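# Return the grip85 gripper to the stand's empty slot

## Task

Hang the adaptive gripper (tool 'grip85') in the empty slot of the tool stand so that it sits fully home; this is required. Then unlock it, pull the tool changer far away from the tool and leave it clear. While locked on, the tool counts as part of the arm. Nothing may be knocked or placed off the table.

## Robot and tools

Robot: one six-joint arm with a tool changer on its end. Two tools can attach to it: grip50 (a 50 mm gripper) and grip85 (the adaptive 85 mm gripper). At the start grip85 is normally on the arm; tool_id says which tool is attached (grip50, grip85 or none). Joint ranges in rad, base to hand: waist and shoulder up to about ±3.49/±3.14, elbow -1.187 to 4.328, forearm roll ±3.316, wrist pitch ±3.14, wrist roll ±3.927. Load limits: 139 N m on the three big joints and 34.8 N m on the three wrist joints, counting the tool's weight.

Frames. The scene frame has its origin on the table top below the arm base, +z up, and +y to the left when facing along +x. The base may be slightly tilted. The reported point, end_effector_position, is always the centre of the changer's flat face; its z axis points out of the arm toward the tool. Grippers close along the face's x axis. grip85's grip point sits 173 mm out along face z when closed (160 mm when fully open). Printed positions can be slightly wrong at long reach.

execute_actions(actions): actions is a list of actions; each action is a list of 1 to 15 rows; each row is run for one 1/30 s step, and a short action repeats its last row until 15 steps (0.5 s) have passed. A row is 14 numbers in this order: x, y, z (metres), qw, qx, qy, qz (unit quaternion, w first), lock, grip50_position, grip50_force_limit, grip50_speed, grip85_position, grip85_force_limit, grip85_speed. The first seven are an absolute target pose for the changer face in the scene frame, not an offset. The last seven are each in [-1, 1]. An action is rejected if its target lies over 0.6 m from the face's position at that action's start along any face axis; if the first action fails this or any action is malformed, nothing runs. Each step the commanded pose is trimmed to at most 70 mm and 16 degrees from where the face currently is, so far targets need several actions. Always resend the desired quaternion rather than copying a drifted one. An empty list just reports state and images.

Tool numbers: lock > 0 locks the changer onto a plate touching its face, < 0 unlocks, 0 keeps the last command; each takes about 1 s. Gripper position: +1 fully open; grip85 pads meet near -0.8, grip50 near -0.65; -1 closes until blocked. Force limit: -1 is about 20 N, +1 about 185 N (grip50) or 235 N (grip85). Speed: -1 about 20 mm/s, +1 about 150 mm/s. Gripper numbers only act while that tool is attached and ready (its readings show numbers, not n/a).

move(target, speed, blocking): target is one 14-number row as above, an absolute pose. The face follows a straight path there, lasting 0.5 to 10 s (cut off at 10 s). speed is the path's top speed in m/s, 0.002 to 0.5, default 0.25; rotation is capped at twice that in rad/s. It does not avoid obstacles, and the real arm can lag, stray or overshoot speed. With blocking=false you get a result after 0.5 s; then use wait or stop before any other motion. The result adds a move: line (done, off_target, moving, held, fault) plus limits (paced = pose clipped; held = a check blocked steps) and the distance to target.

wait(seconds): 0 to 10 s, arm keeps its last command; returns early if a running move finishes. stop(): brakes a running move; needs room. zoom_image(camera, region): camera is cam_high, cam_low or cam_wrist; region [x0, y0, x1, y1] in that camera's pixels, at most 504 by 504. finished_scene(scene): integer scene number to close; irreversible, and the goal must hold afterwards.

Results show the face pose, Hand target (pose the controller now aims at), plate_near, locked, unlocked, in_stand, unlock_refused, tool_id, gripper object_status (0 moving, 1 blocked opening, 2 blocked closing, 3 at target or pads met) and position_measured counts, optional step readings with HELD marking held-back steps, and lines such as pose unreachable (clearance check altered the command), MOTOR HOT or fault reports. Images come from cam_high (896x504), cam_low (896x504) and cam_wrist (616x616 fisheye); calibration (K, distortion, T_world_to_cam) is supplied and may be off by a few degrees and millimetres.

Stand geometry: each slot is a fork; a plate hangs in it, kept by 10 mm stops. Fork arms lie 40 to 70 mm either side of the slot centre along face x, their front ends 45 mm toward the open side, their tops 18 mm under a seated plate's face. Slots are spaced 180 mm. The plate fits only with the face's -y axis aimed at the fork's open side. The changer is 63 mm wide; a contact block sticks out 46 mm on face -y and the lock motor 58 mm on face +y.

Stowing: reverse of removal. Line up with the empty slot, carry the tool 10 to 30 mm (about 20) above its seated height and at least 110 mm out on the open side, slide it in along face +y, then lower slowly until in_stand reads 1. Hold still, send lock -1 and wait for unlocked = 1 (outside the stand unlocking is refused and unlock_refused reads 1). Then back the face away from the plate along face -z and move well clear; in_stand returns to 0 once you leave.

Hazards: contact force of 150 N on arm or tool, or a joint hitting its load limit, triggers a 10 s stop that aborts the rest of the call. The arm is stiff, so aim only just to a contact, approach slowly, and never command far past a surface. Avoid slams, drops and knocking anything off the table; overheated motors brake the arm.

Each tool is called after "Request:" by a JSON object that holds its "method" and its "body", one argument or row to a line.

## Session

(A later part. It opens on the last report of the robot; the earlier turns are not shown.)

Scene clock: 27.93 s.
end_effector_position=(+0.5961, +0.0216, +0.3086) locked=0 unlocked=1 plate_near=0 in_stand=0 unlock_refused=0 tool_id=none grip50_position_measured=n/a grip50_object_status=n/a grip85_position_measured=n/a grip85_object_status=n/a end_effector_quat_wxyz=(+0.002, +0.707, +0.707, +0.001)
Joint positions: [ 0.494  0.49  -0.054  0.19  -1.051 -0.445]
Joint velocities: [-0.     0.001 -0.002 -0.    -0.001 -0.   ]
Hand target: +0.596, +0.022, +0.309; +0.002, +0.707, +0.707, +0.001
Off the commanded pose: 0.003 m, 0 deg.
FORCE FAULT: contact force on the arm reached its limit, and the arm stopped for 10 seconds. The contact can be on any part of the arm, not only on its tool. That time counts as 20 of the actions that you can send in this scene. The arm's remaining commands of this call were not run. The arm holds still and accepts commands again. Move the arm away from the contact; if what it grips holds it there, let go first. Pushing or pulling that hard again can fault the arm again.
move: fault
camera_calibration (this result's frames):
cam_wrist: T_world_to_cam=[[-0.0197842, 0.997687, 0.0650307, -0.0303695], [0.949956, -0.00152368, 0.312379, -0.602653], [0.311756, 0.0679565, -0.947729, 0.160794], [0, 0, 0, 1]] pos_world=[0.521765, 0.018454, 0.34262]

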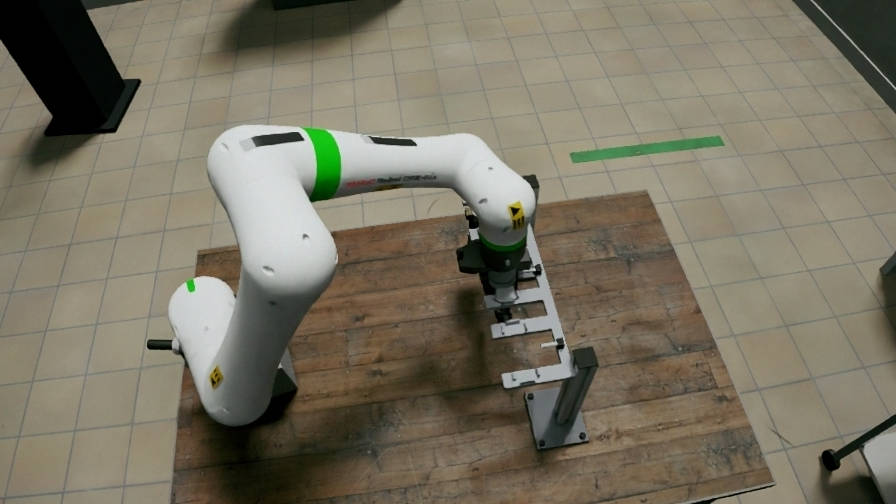

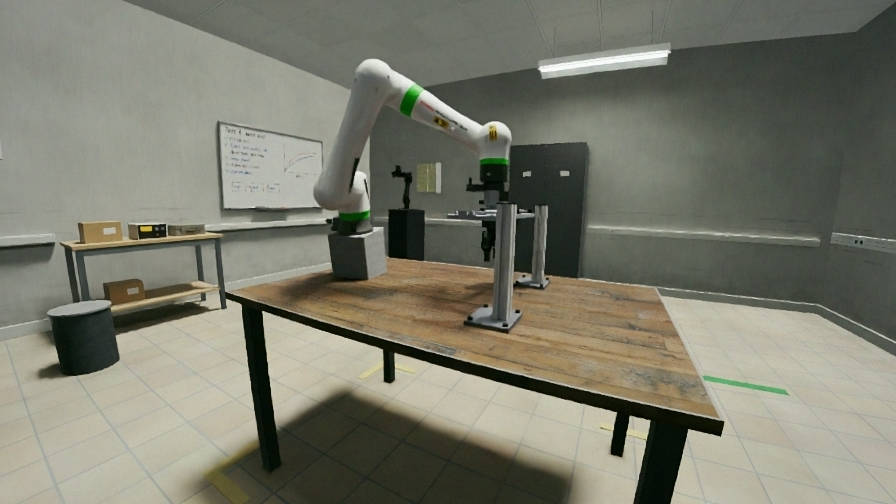

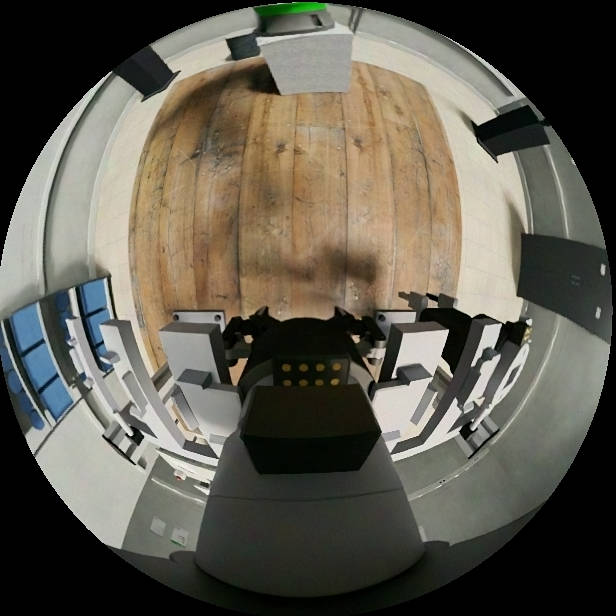

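Request:
{"method": "move", "body": {
  "target": [0.596,0.0217,0.33,0,0.7071,0.7071,0,0,1,0,0,1,0,0],
  "speed": 0.05
}}

Request:
{"method": "move", "body": {
  "target": [0.64,0.0217,0.385,0,0.7071,0.7071,0,0,1,0,0,1,0,0],
  "speed": 0.2
}}

Request:
{"method": "zoom_image", "body": {
  "camera": "cam_wrist",
  "region": [200, 250, 400, 400]
}}

Scene clock: 28.87 s.
end_effector_position=(+0.5961, +0.0217, +0.3300) locked=0 unlocked=1 plate_near=0 in_stand=0 unlock_refused=0 tool_id=none grip50_position_measured=n/a grip50_object_status=n/a grip85_position_measured=n/a grip85_object_status=n/a end_effector_quat_wxyz=(-0.000, +0.707, +0.707, +0.000)
Joint positions: [ 0.5    0.468 -0.029  0.183 -1.102 -0.44 ]
Joint velocities: [-0.    -0.001  0.002  0.    -0.001 -0.   ]
Hand target: +0.596, +0.022, +0.330; -0.000, +0.707, +0.707, +0.000
Off the commanded pose: 0.000 m, 0 deg.
move: done
camera_calibration (this result's frames):
cam_wrist: T_world_to_cam=[[-0.0191873, 0.997678, 0.0653538, -0.0324131], [0.951296, -0.00189837, 0.308272, -0.608768], [0.307681, 0.0680857, -0.949051, 0.183982], [0, 0, 0, 1]] pos_world=[0.521889, 0.0186556, 0.364393]

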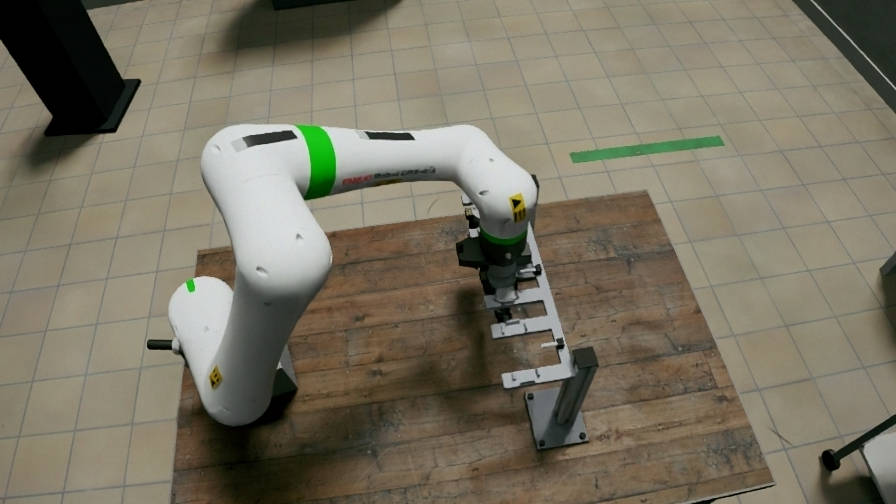

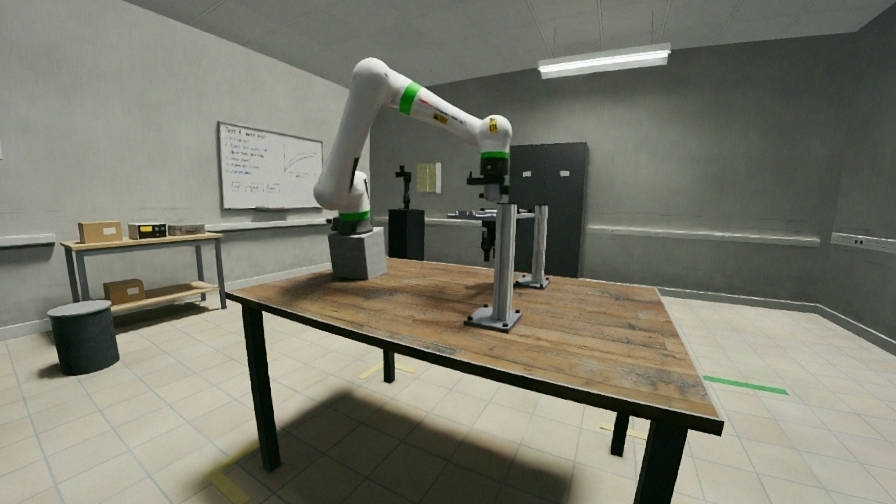

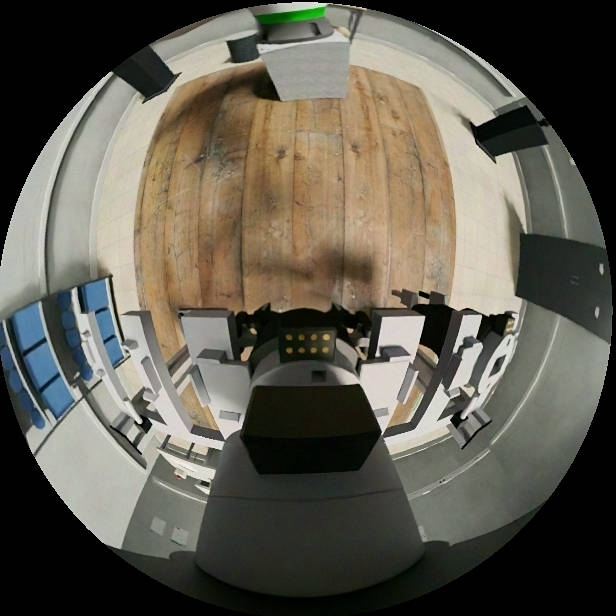

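Scene clock: 29.63 s.
end_effector_position=(+0.6402, +0.0218, +0.3848) locked=0 unlocked=1 plate_near=0 in_stand=0 unlock_refused=0 tool_id=none grip50_position_measured=n/a grip50_object_status=n/a grip85_position_measured=n/a grip85_object_status=n/a end_effector_quat_wxyz=(-0.000, +0.707, +0.707, +0.000)
Joint positions: [ 0.49   0.521  0.191  0.171 -1.265 -0.398]
Joint velocities: [ 0.    -0.     0.001  0.     0.001 -0.   ]
Hand target: +0.640, +0.022, +0.385; -0.000, +0.707, +0.707, +0.000
Off the commanded pose: 0.000 m, 0 deg.
move: done
camera_calibration (this result's frames):
cam_wrist: T_world_to_cam=[[-0.0195254, 0.99766, 0.065523, -0.0350193], [0.951346, -0.00161733, 0.308119, -0.667634], [0.307504, 0.0683512, -0.949089, 0.222506], [0, 0, 0, 1]] pos_world=[0.566046, 0.0186489, 0.419184]

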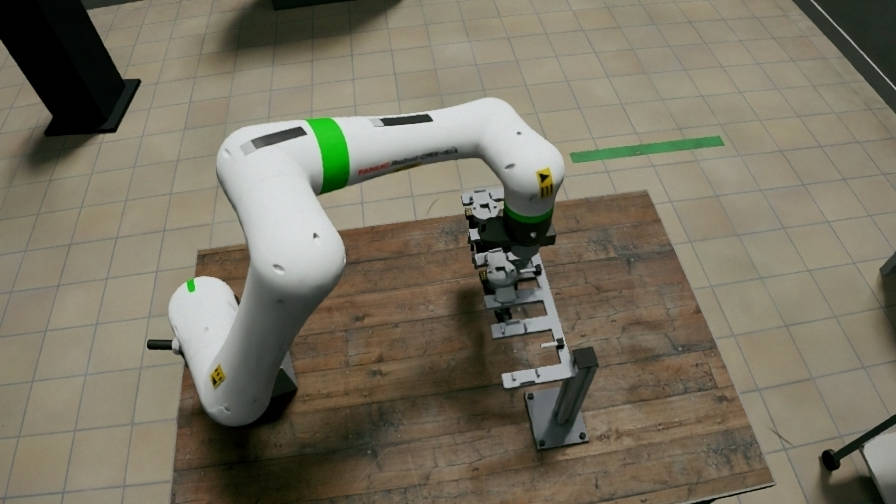

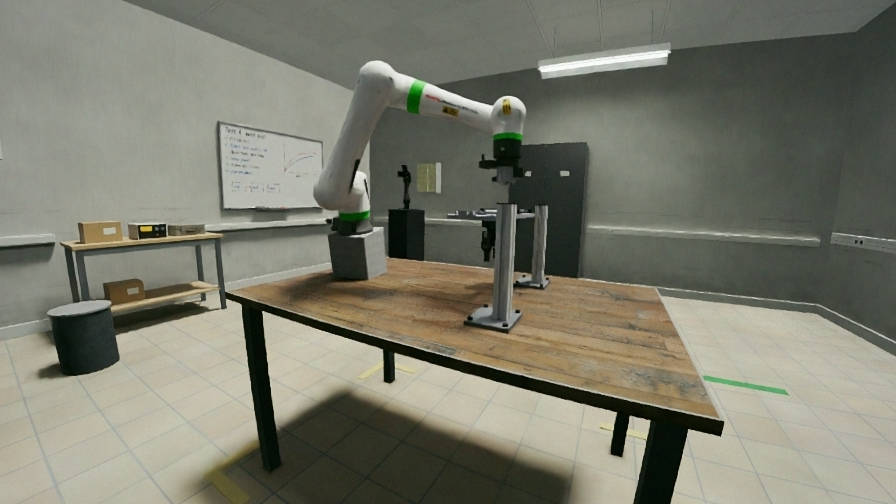

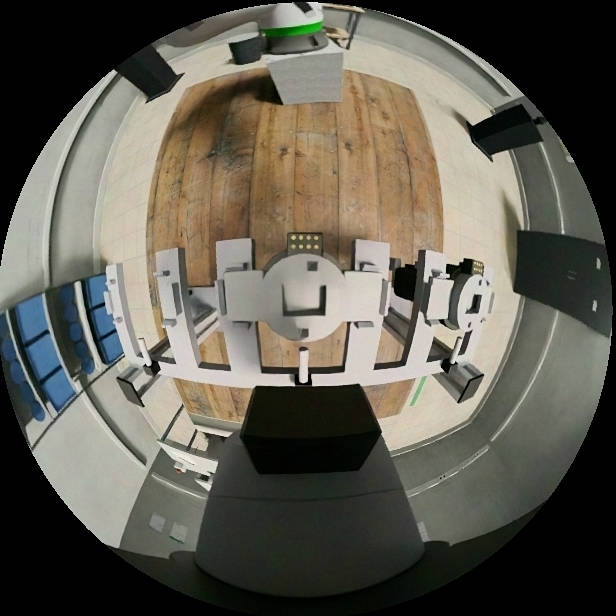

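Region (200, 250, 400, 400) of cam_wrist's 616x616 image, scaled by 2.520, with more detail than that image has; it fills the top 378 rows of this view, and the rest is white.

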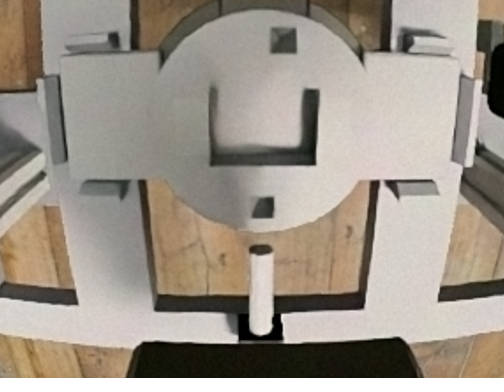

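Request:
{"method": "move", "body": {
  "target": [0.595,0.022,0.33,0,0.6997,0.7145,0,0,1,0,0,1,0,0],
  "speed": 0.2
}}

Request:
{"method": "move", "body": {
  "target": [0.595,0.022,0.3105,0,0.6997,0.7145,0,0,1,0,0,1,0,0],
  "speed": 0.04
}}

Request:
{"method": "zoom_image", "body": {
  "camera": "cam_wrist",
  "region": [220, 300, 400, 420]
}}

Request:
{"method": "zoom_image", "body": {
  "camera": "cam_high",
  "region": [470, 250, 550, 310]
}}

Scene clock: 30.97 s.
end_effector_position=(+0.5948, +0.0219, +0.3302) locked=0 unlocked=1 plate_near=0 in_stand=0 unlock_refused=0 tool_id=none grip50_position_measured=n/a grip50_object_status=n/a grip85_position_measured=n/a grip85_object_status=n/a end_effector_quat_wxyz=(+0.000, +0.700, +0.714, -0.000)
Joint positions: [ 0.501  0.465 -0.033  0.184 -1.101 -0.421]
Joint velocities: [-0.    -0.001  0.     0.     0.001 -0.   ]
Hand target: +0.595, +0.022, +0.330; +0.000, +0.700, +0.714, -0.000
Off the commanded pose: 0.000 m, 0 deg.
move: done
camera_calibration (this result's frames):
cam_wrist: T_world_to_cam=[[-0.0395819, 0.997103, 0.064957, -0.0203761], [0.951102, 0.0176669, 0.30837, -0.607949], [0.306329, 0.0739866, -0.949046, 0.185228], [0, 0, 0, 1]] pos_world=[0.520674, 0.0173532, 0.364587]

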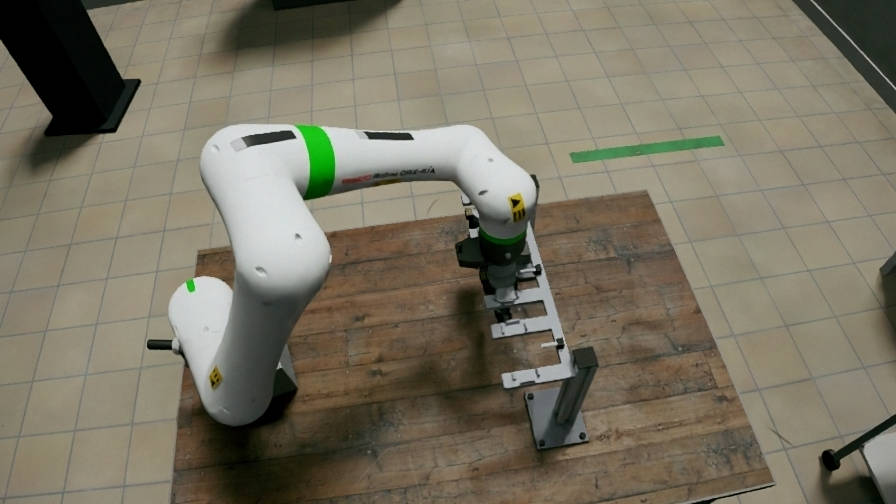

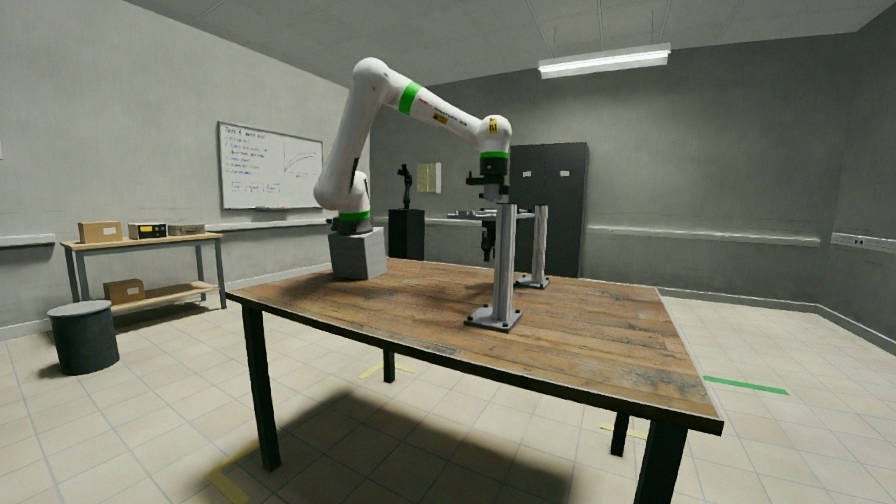

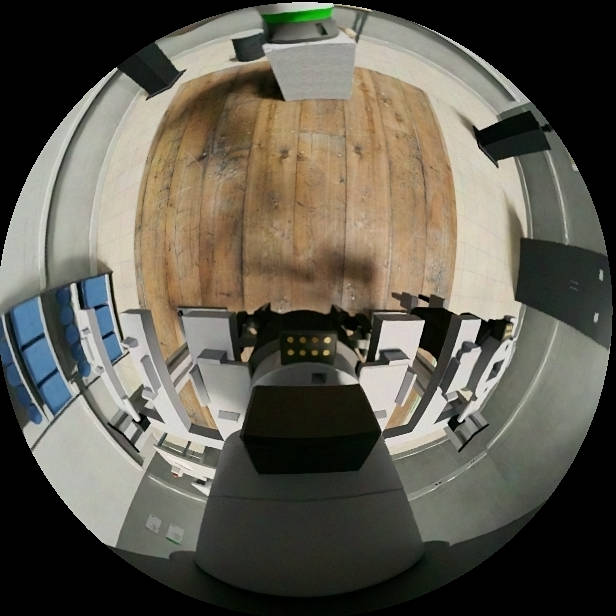

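Scene clock: 31.70 s.
end_effector_position=(+0.5949, +0.0220, +0.3105) locked=0 unlocked=1 plate_near=0 in_stand=0 unlock_refused=0 tool_id=none grip50_position_measured=n/a grip50_object_status=n/a grip85_position_measured=n/a grip85_object_status=n/a end_effector_quat_wxyz=(+0.000, +0.700, +0.714, -0.000)
Joint positions: [ 0.495  0.488 -0.052  0.188 -1.06  -0.424]
Joint velocities: [ 0.     0.     0.001  0.001 -0.001 -0.   ]
Hand target: +0.595, +0.022, +0.311; +0.000, +0.700, +0.714, -0.000
Off the commanded pose: 0.000 m, 0 deg.
move: done
camera_calibration (this result's frames):
cam_wrist: T_world_to_cam=[[-0.0399389, 0.997076, 0.0651487, -0.0189631], [0.951154, 0.0179622, 0.308193, -0.60197], [0.306121, 0.0742754, -0.949091, 0.166598], [0, 0, 0, 1]] pos_world=[0.52081, 0.0173463, 0.344875]

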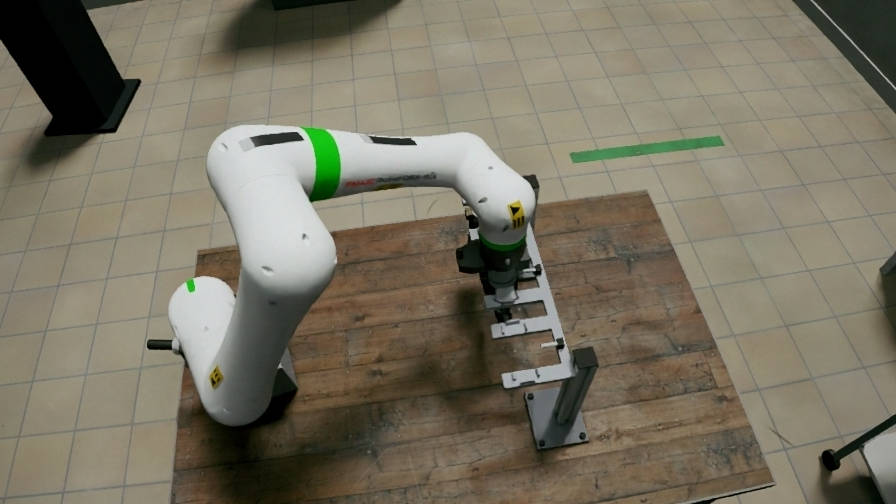

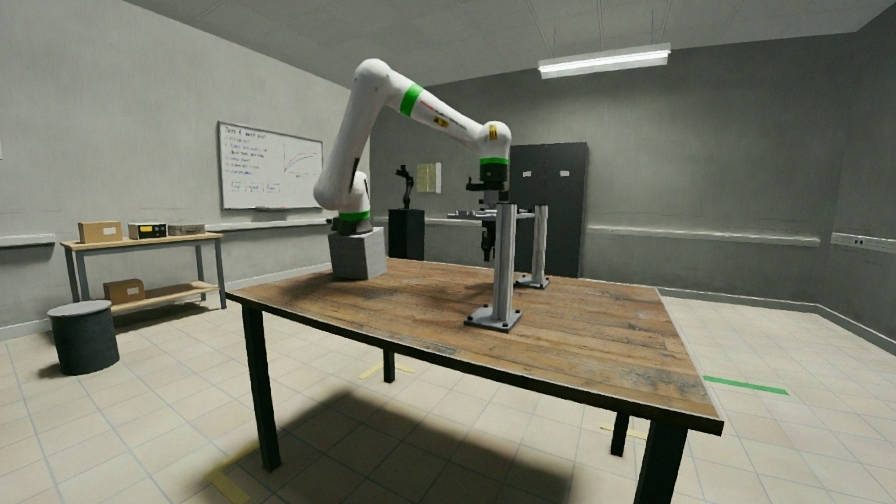

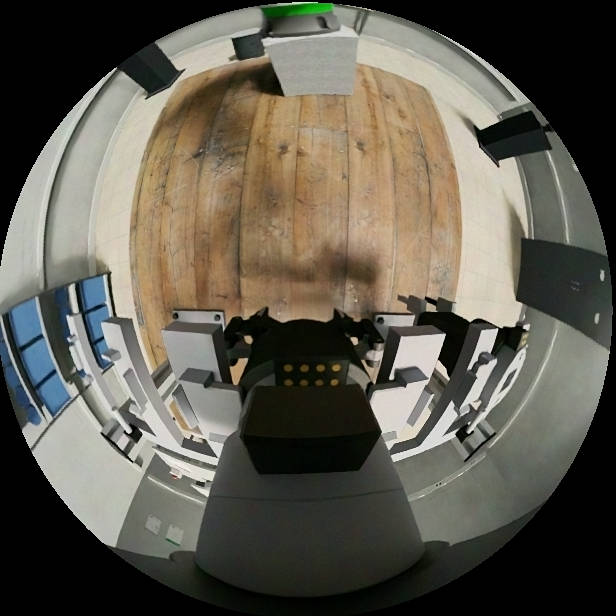

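Region (220, 300, 400, 420) of cam_wrist's 616x616 image, scaled by 2.800, with more detail than that image has.

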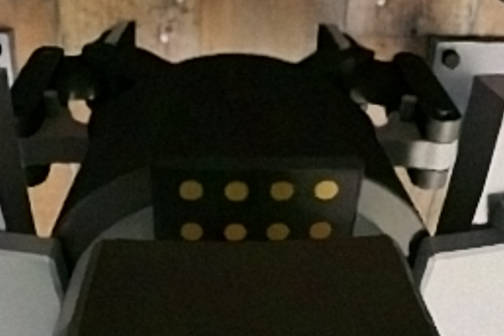

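Region (470, 250, 550, 310) of cam_high's 896x504 image, scaled by 6.300, with more detail than that image has; it fills the top 378 rows of this view, and the rest is white.

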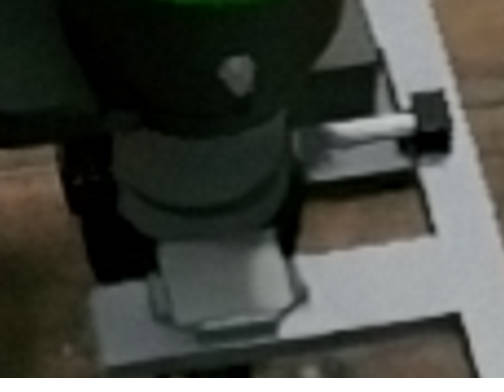

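Request:
{"method": "move", "body": {
  "target": [0.595,0.025,0.311,0,0.6997,0.7145,0,0,1,0,0,1,0,0],
  "speed": 0.02
}}

Request:
{"method": "move", "body": {
  "target": [0.595,0.025,0.3078,0,0.6997,0.7145,0,0,1,0,0,1,0,0],
  "speed": 0.005
}}

Request:
{"method": "zoom_image", "body": {
  "camera": "cam_low",
  "region": [470, 185, 520, 222]
}}

Request:
{"method": "zoom_image", "body": {
  "camera": "cam_high",
  "region": [470, 250, 550, 310]
}}

Scene clock: 32.67 s.
end_effector_position=(+0.5950, +0.0250, +0.3110) locked=0 unlocked=1 plate_near=0 in_stand=0 unlock_refused=0 tool_id=none grip50_position_measured=n/a grip50_object_status=n/a grip85_position_measured=n/a grip85_object_status=n/a end_effector_quat_wxyz=(+0.000, +0.700, +0.714, -0.000)
Joint positions: [ 0.5    0.489 -0.05   0.187 -1.061 -0.428]
Joint velocities: [-0.     0.001 -0.    -0.001  0.003 -0.   ]
Hand target: +0.595, +0.025, +0.311; +0.000, +0.700, +0.714, -0.000
Off the commanded pose: 0.000 m, 0 deg.
move: done
camera_calibration (this result's frames):
cam_wrist: T_world_to_cam=[[-0.0400103, 0.997073, 0.0651535, -0.0219446], [0.951137, 0.0180249, 0.308243, -0.602282], [0.306166, 0.0743028, -0.949074, 0.166796], [0, 0, 0, 1]] pos_world=[0.520907, 0.020343, 0.345381]

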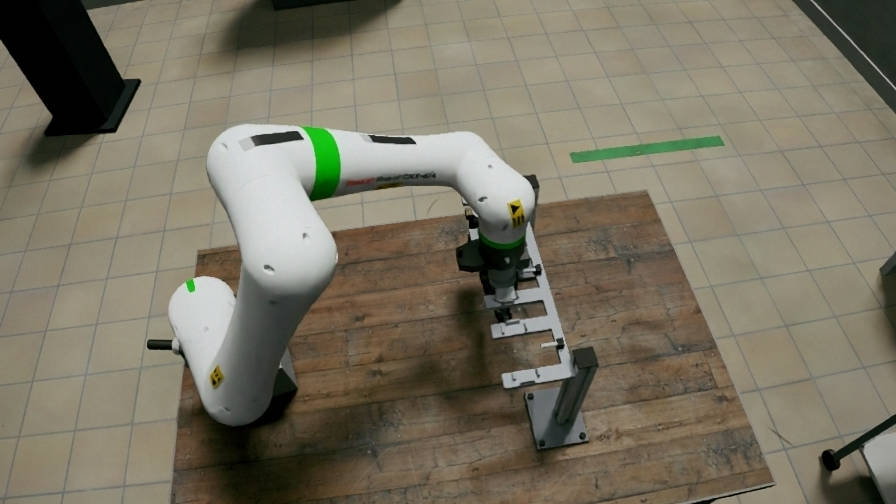

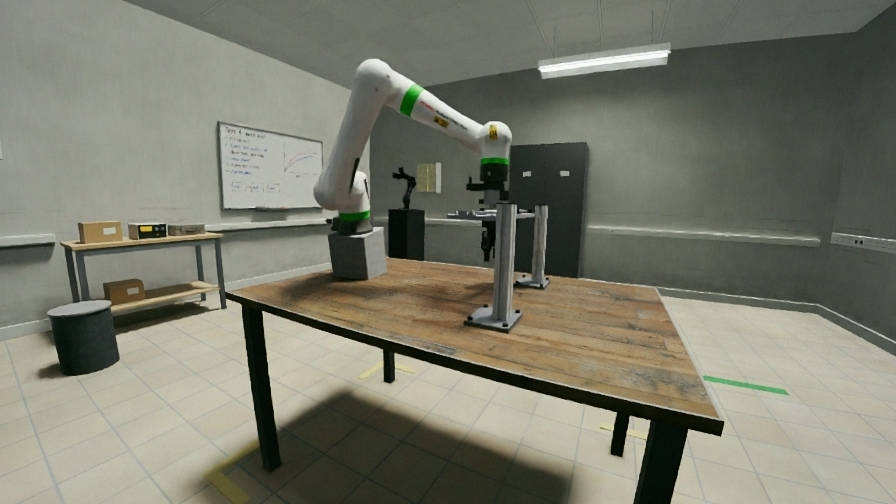

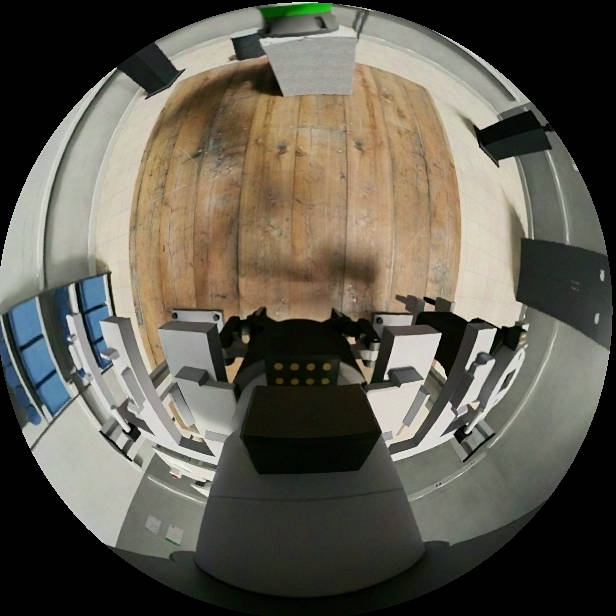

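Scene clock: 33.53 s.
end_effector_position=(+0.5950, +0.0250, +0.3078) locked=0 unlocked=1 plate_near=0 in_stand=0 unlock_refused=0 tool_id=none grip50_position_measured=n/a grip50_object_status=n/a grip85_position_measured=n/a grip85_object_status=n/a end_effector_quat_wxyz=(+0.000, +0.700, +0.714, +0.000)
Joint positions: [ 0.499  0.492 -0.053  0.188 -1.054 -0.429]
Joint velocities: [-0.    -0.001 -0.001  0.     0.002  0.   ]
Hand target: +0.595, +0.025, +0.308; +0.000, +0.700, +0.714, -0.000
Off the commanded pose: 0.000 m, 0 deg.
move: done
camera_calibration (this result's frames):
cam_wrist: T_world_to_cam=[[-0.0400164, 0.997066, 0.0652573, -0.0218208], [0.951108, 0.0179916, 0.308334, -0.601321], [0.306255, 0.0744052, -0.949037, 0.163739], [0, 0, 0, 1]] pos_world=[0.520902, 0.0203925, 0.342226]

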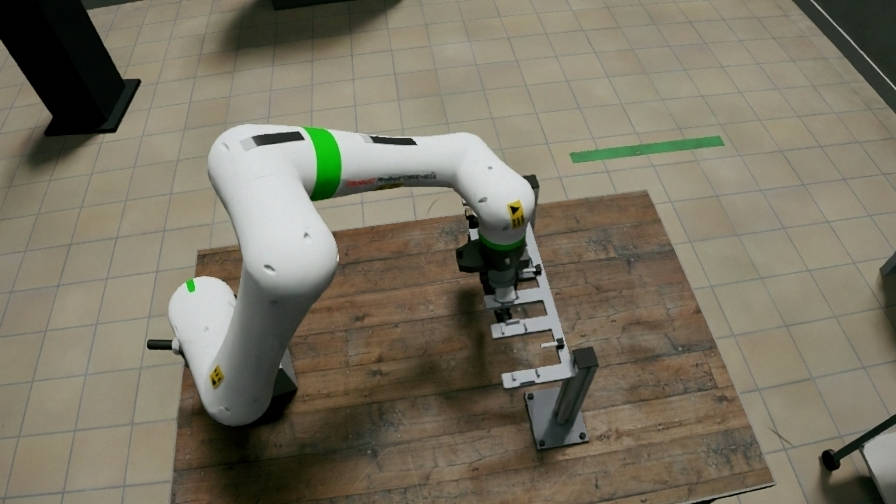

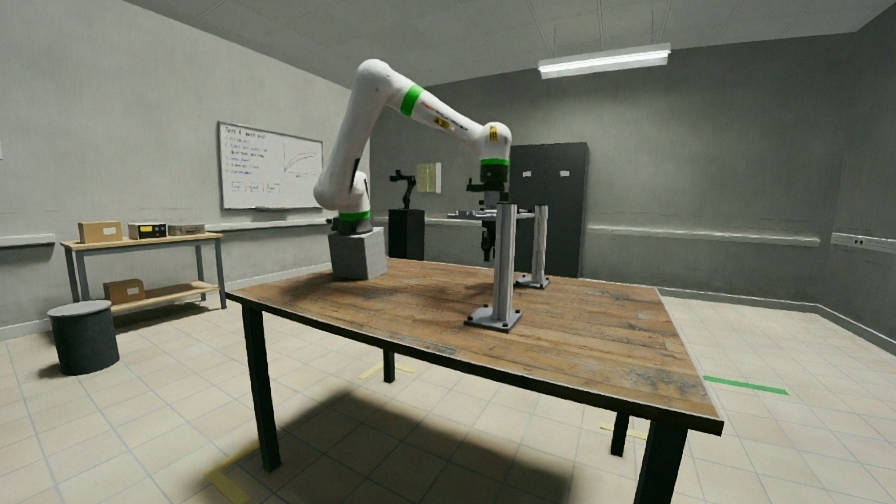

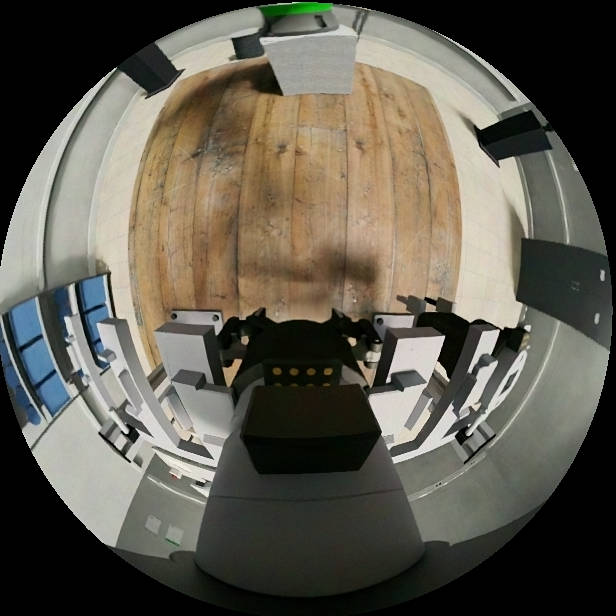

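Region (470, 185, 520, 222) of cam_low's 896x504 image, scaled by 10.080, with more detail than that image has; it fills the top 373 rows of this view, and the rest is white.

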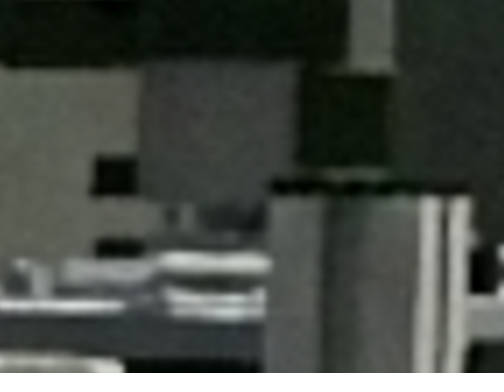

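Region (470, 250, 550, 310) of cam_high's 896x504 image, scaled by 6.300, with more detail than that image has; it fills the top 378 rows of this view, and the rest is white.

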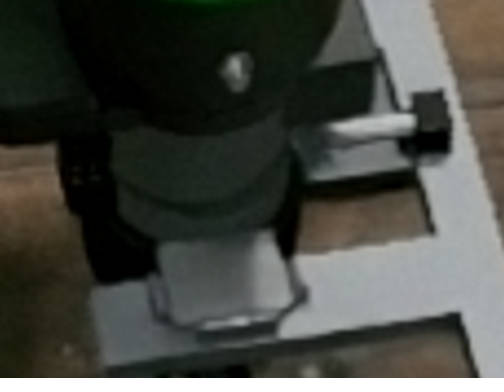

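Request:
{"method": "move", "body": {
  "target": [0.595,0.025,0.306,0,0.6997,0.7145,0,0,1,0,0,1,0,0],
  "speed": 0.004
}}

Scene clock: 34.30 s.
end_effector_position=(+0.5951, +0.0250, +0.3061) locked=0 unlocked=1 plate_near=0 in_stand=0 unlock_refused=0 tool_id=none grip50_position_measured=n/a grip50_object_status=n/a grip85_position_measured=n/a grip85_object_status=n/a end_effector_quat_wxyz=(+0.000, +0.700, +0.714, +0.000)
Joint positions: [ 0.499  0.494 -0.055  0.189 -1.051 -0.429]
Joint velocities: [-0.     0.    -0.001  0.    -0.001 -0.   ]
Hand target: +0.595, +0.025, +0.306; +0.000, +0.700, +0.714, -0.000
Off the commanded pose: 0.000 m, 0 deg.
move: done
camera_calibration (this result's frames):
cam_wrist: T_world_to_cam=[[-0.0400417, 0.997068, 0.065209, -0.0216448], [0.951056, 0.0180182, 0.308493, -0.600855], [0.306413, 0.07437, -0.948989, 0.16194], [0, 0, 0, 1]] pos_world=[0.52096, 0.0203642, 0.34045]

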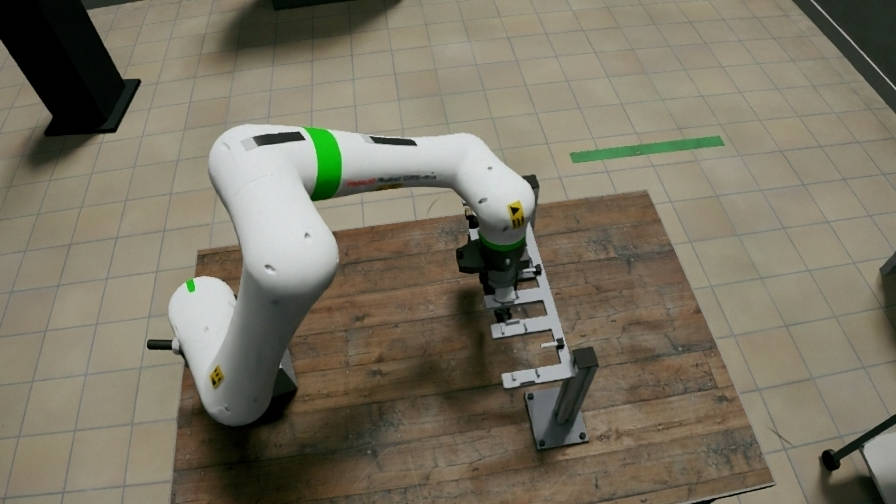

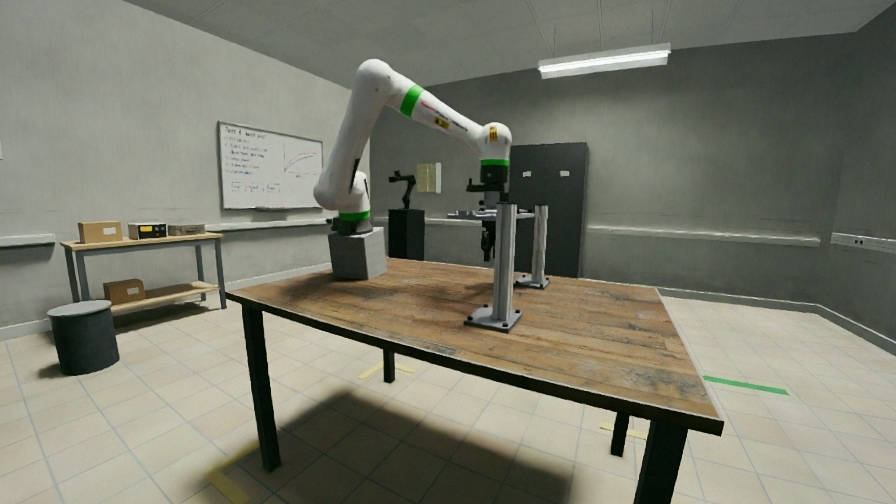

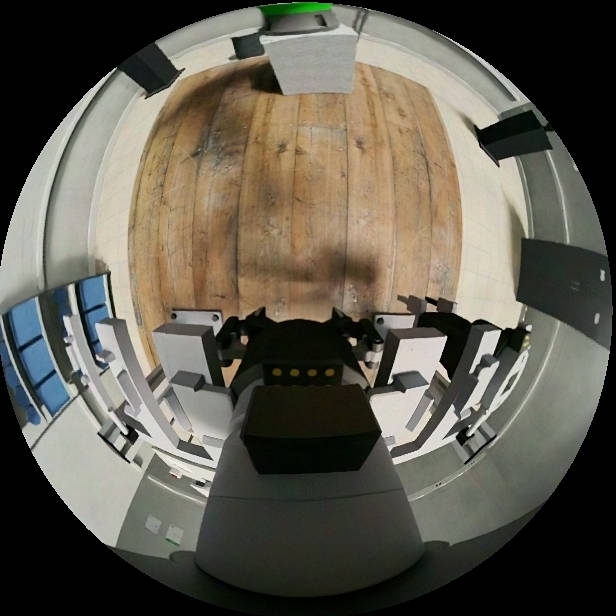

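Request:
{"method": "move", "body": {
  "target": [0.595,0.025,0.3045,0,0.6997,0.7145,0,0,1,0,0,1,0,0],
  "speed": 0.004
}}

Request:
{"method": "move", "body": {
  "target": [0.595,0.025,0.303,0,0.6997,0.7145,0,0,1,0,0,1,0,0],
  "speed": 0.004
}}

Request:
{"method": "zoom_image", "body": {
  "camera": "cam_low",
  "region": [470, 185, 520, 222]
}}

Scene clock: 35.07 s.
end_effector_position=(+0.5951, +0.0249, +0.3040) locked=0 unlocked=1 plate_near=0 in_stand=0 unlock_refused=0 tool_id=none grip50_position_measured=n/a grip50_object_status=n/a grip85_position_measured=n/a grip85_object_status=n/a end_effector_quat_wxyz=(+0.000, +0.700, +0.714, -0.000)
Joint positions: [ 0.498  0.497 -0.057  0.189 -1.047 -0.429]
Joint velocities: [-0.     0.001 -0.    -0.    -0.001  0.   ]
Hand target: +0.595, +0.025, +0.305; +0.000, +0.700, +0.714, +0.000
Off the commanded pose: 0.000 m, 0 deg.
move: done
camera_calibration (this result's frames):
cam_wrist: T_world_to_cam=[[-0.0398801, 0.997077, 0.0651636, -0.0215416], [0.951164, 0.0179037, 0.308165, -0.600154], [0.306098, 0.0742709, -0.949098, 0.160201], [0, 0, 0, 1]] pos_world=[0.520949, 0.0203253, 0.338398]

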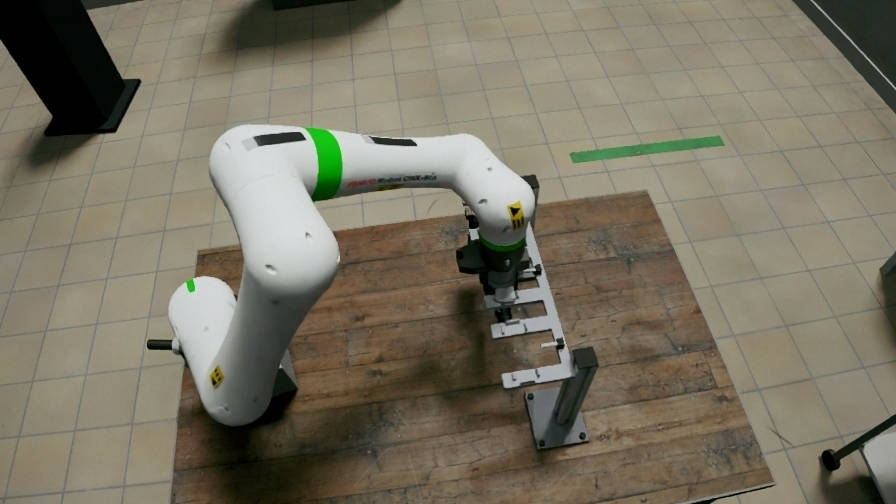

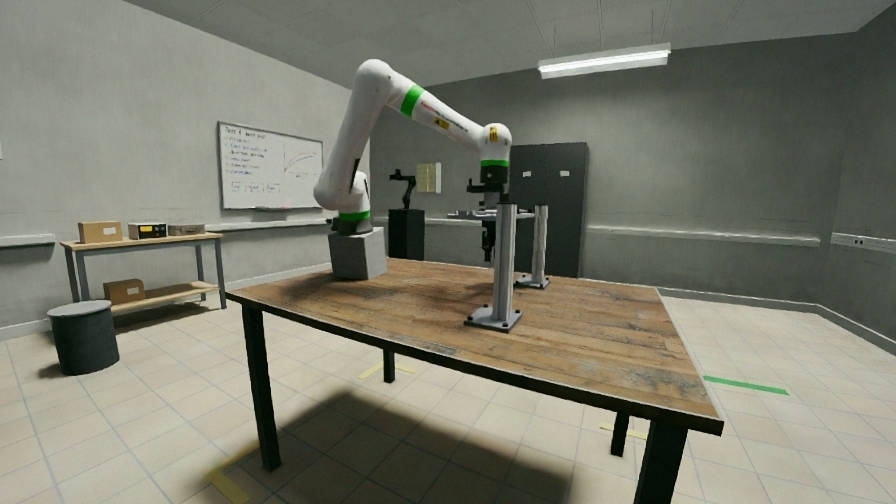

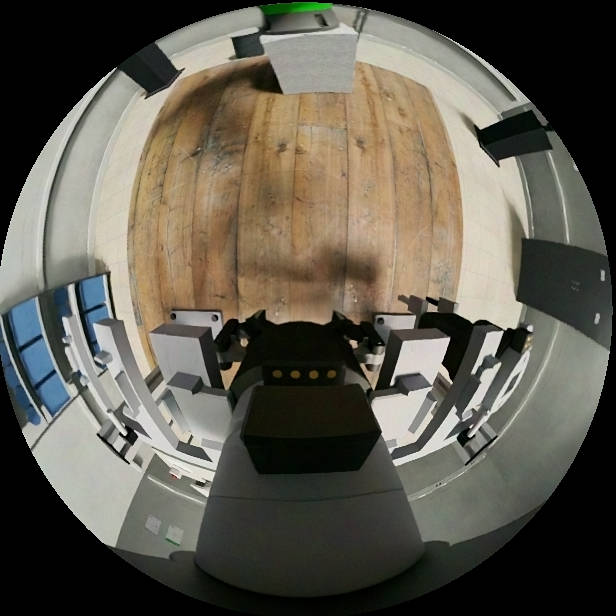

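Scene clock: 35.77 s.
end_effector_position=(+0.5950, +0.0250, +0.3031) locked=0 unlocked=1 plate_near=0 in_stand=0 unlock_refused=0 tool_id=none grip50_position_measured=n/a grip50_object_status=n/a grip85_position_measured=n/a grip85_object_status=n/a end_effector_quat_wxyz=(+0.000, +0.700, +0.714, +0.000)
Joint positions: [ 0.498  0.498 -0.058  0.189 -1.044 -0.429]
Joint velocities: [ 0.    -0.    -0.001  0.     0.    -0.   ]
Hand target: +0.595, +0.025, +0.303; +0.000, +0.700, +0.714, -0.000
Off the commanded pose: 0.000 m, 0 deg.
move: done
camera_calibration (this result's frames):
cam_wrist: T_world_to_cam=[[-0.0400004, 0.99707, 0.0652068, -0.0214602], [0.951093, 0.0179883, 0.308381, -0.599879], [0.306304, 0.0743531, -0.949025, 0.159157], [0, 0, 0, 1]] pos_world=[0.520931, 0.0203543, 0.337434]

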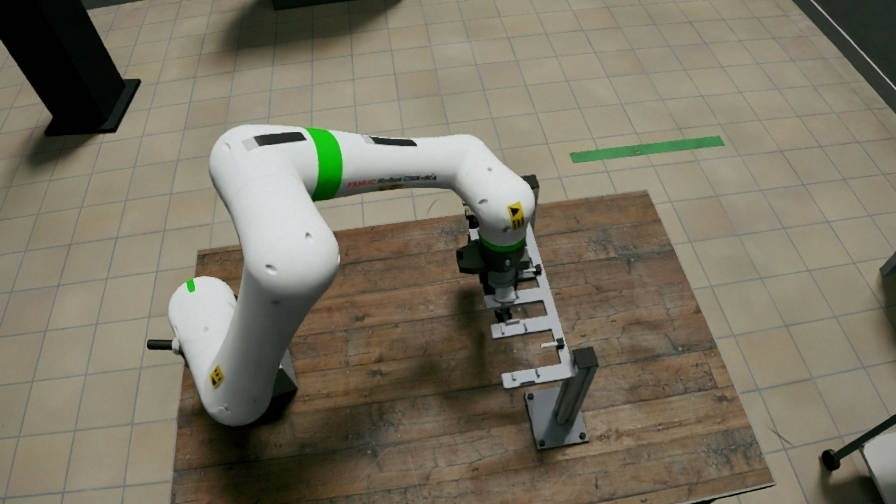

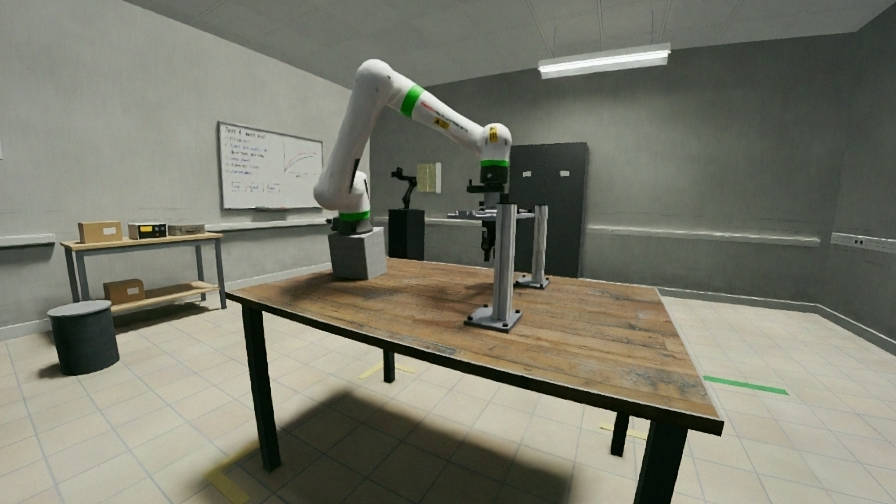

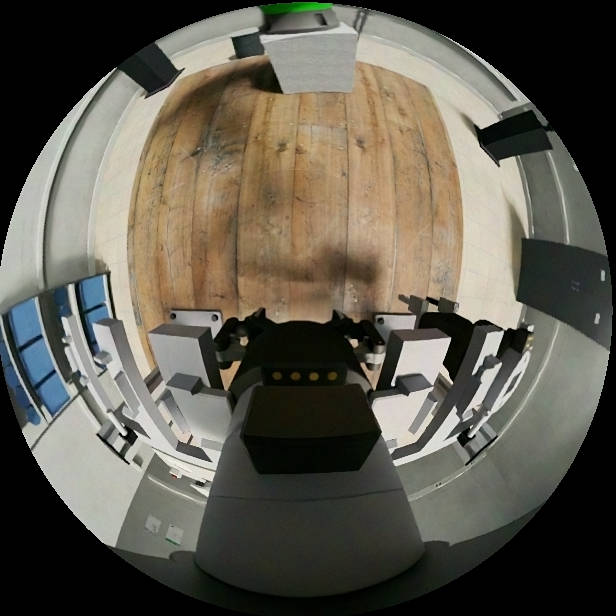

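Region (470, 185, 520, 222) of cam_low's 896x504 image, scaled by 10.080, with more detail than that image has; it fills the top 373 rows of this view, and the rest is white.

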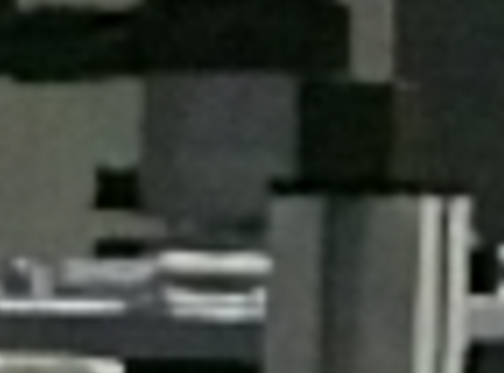

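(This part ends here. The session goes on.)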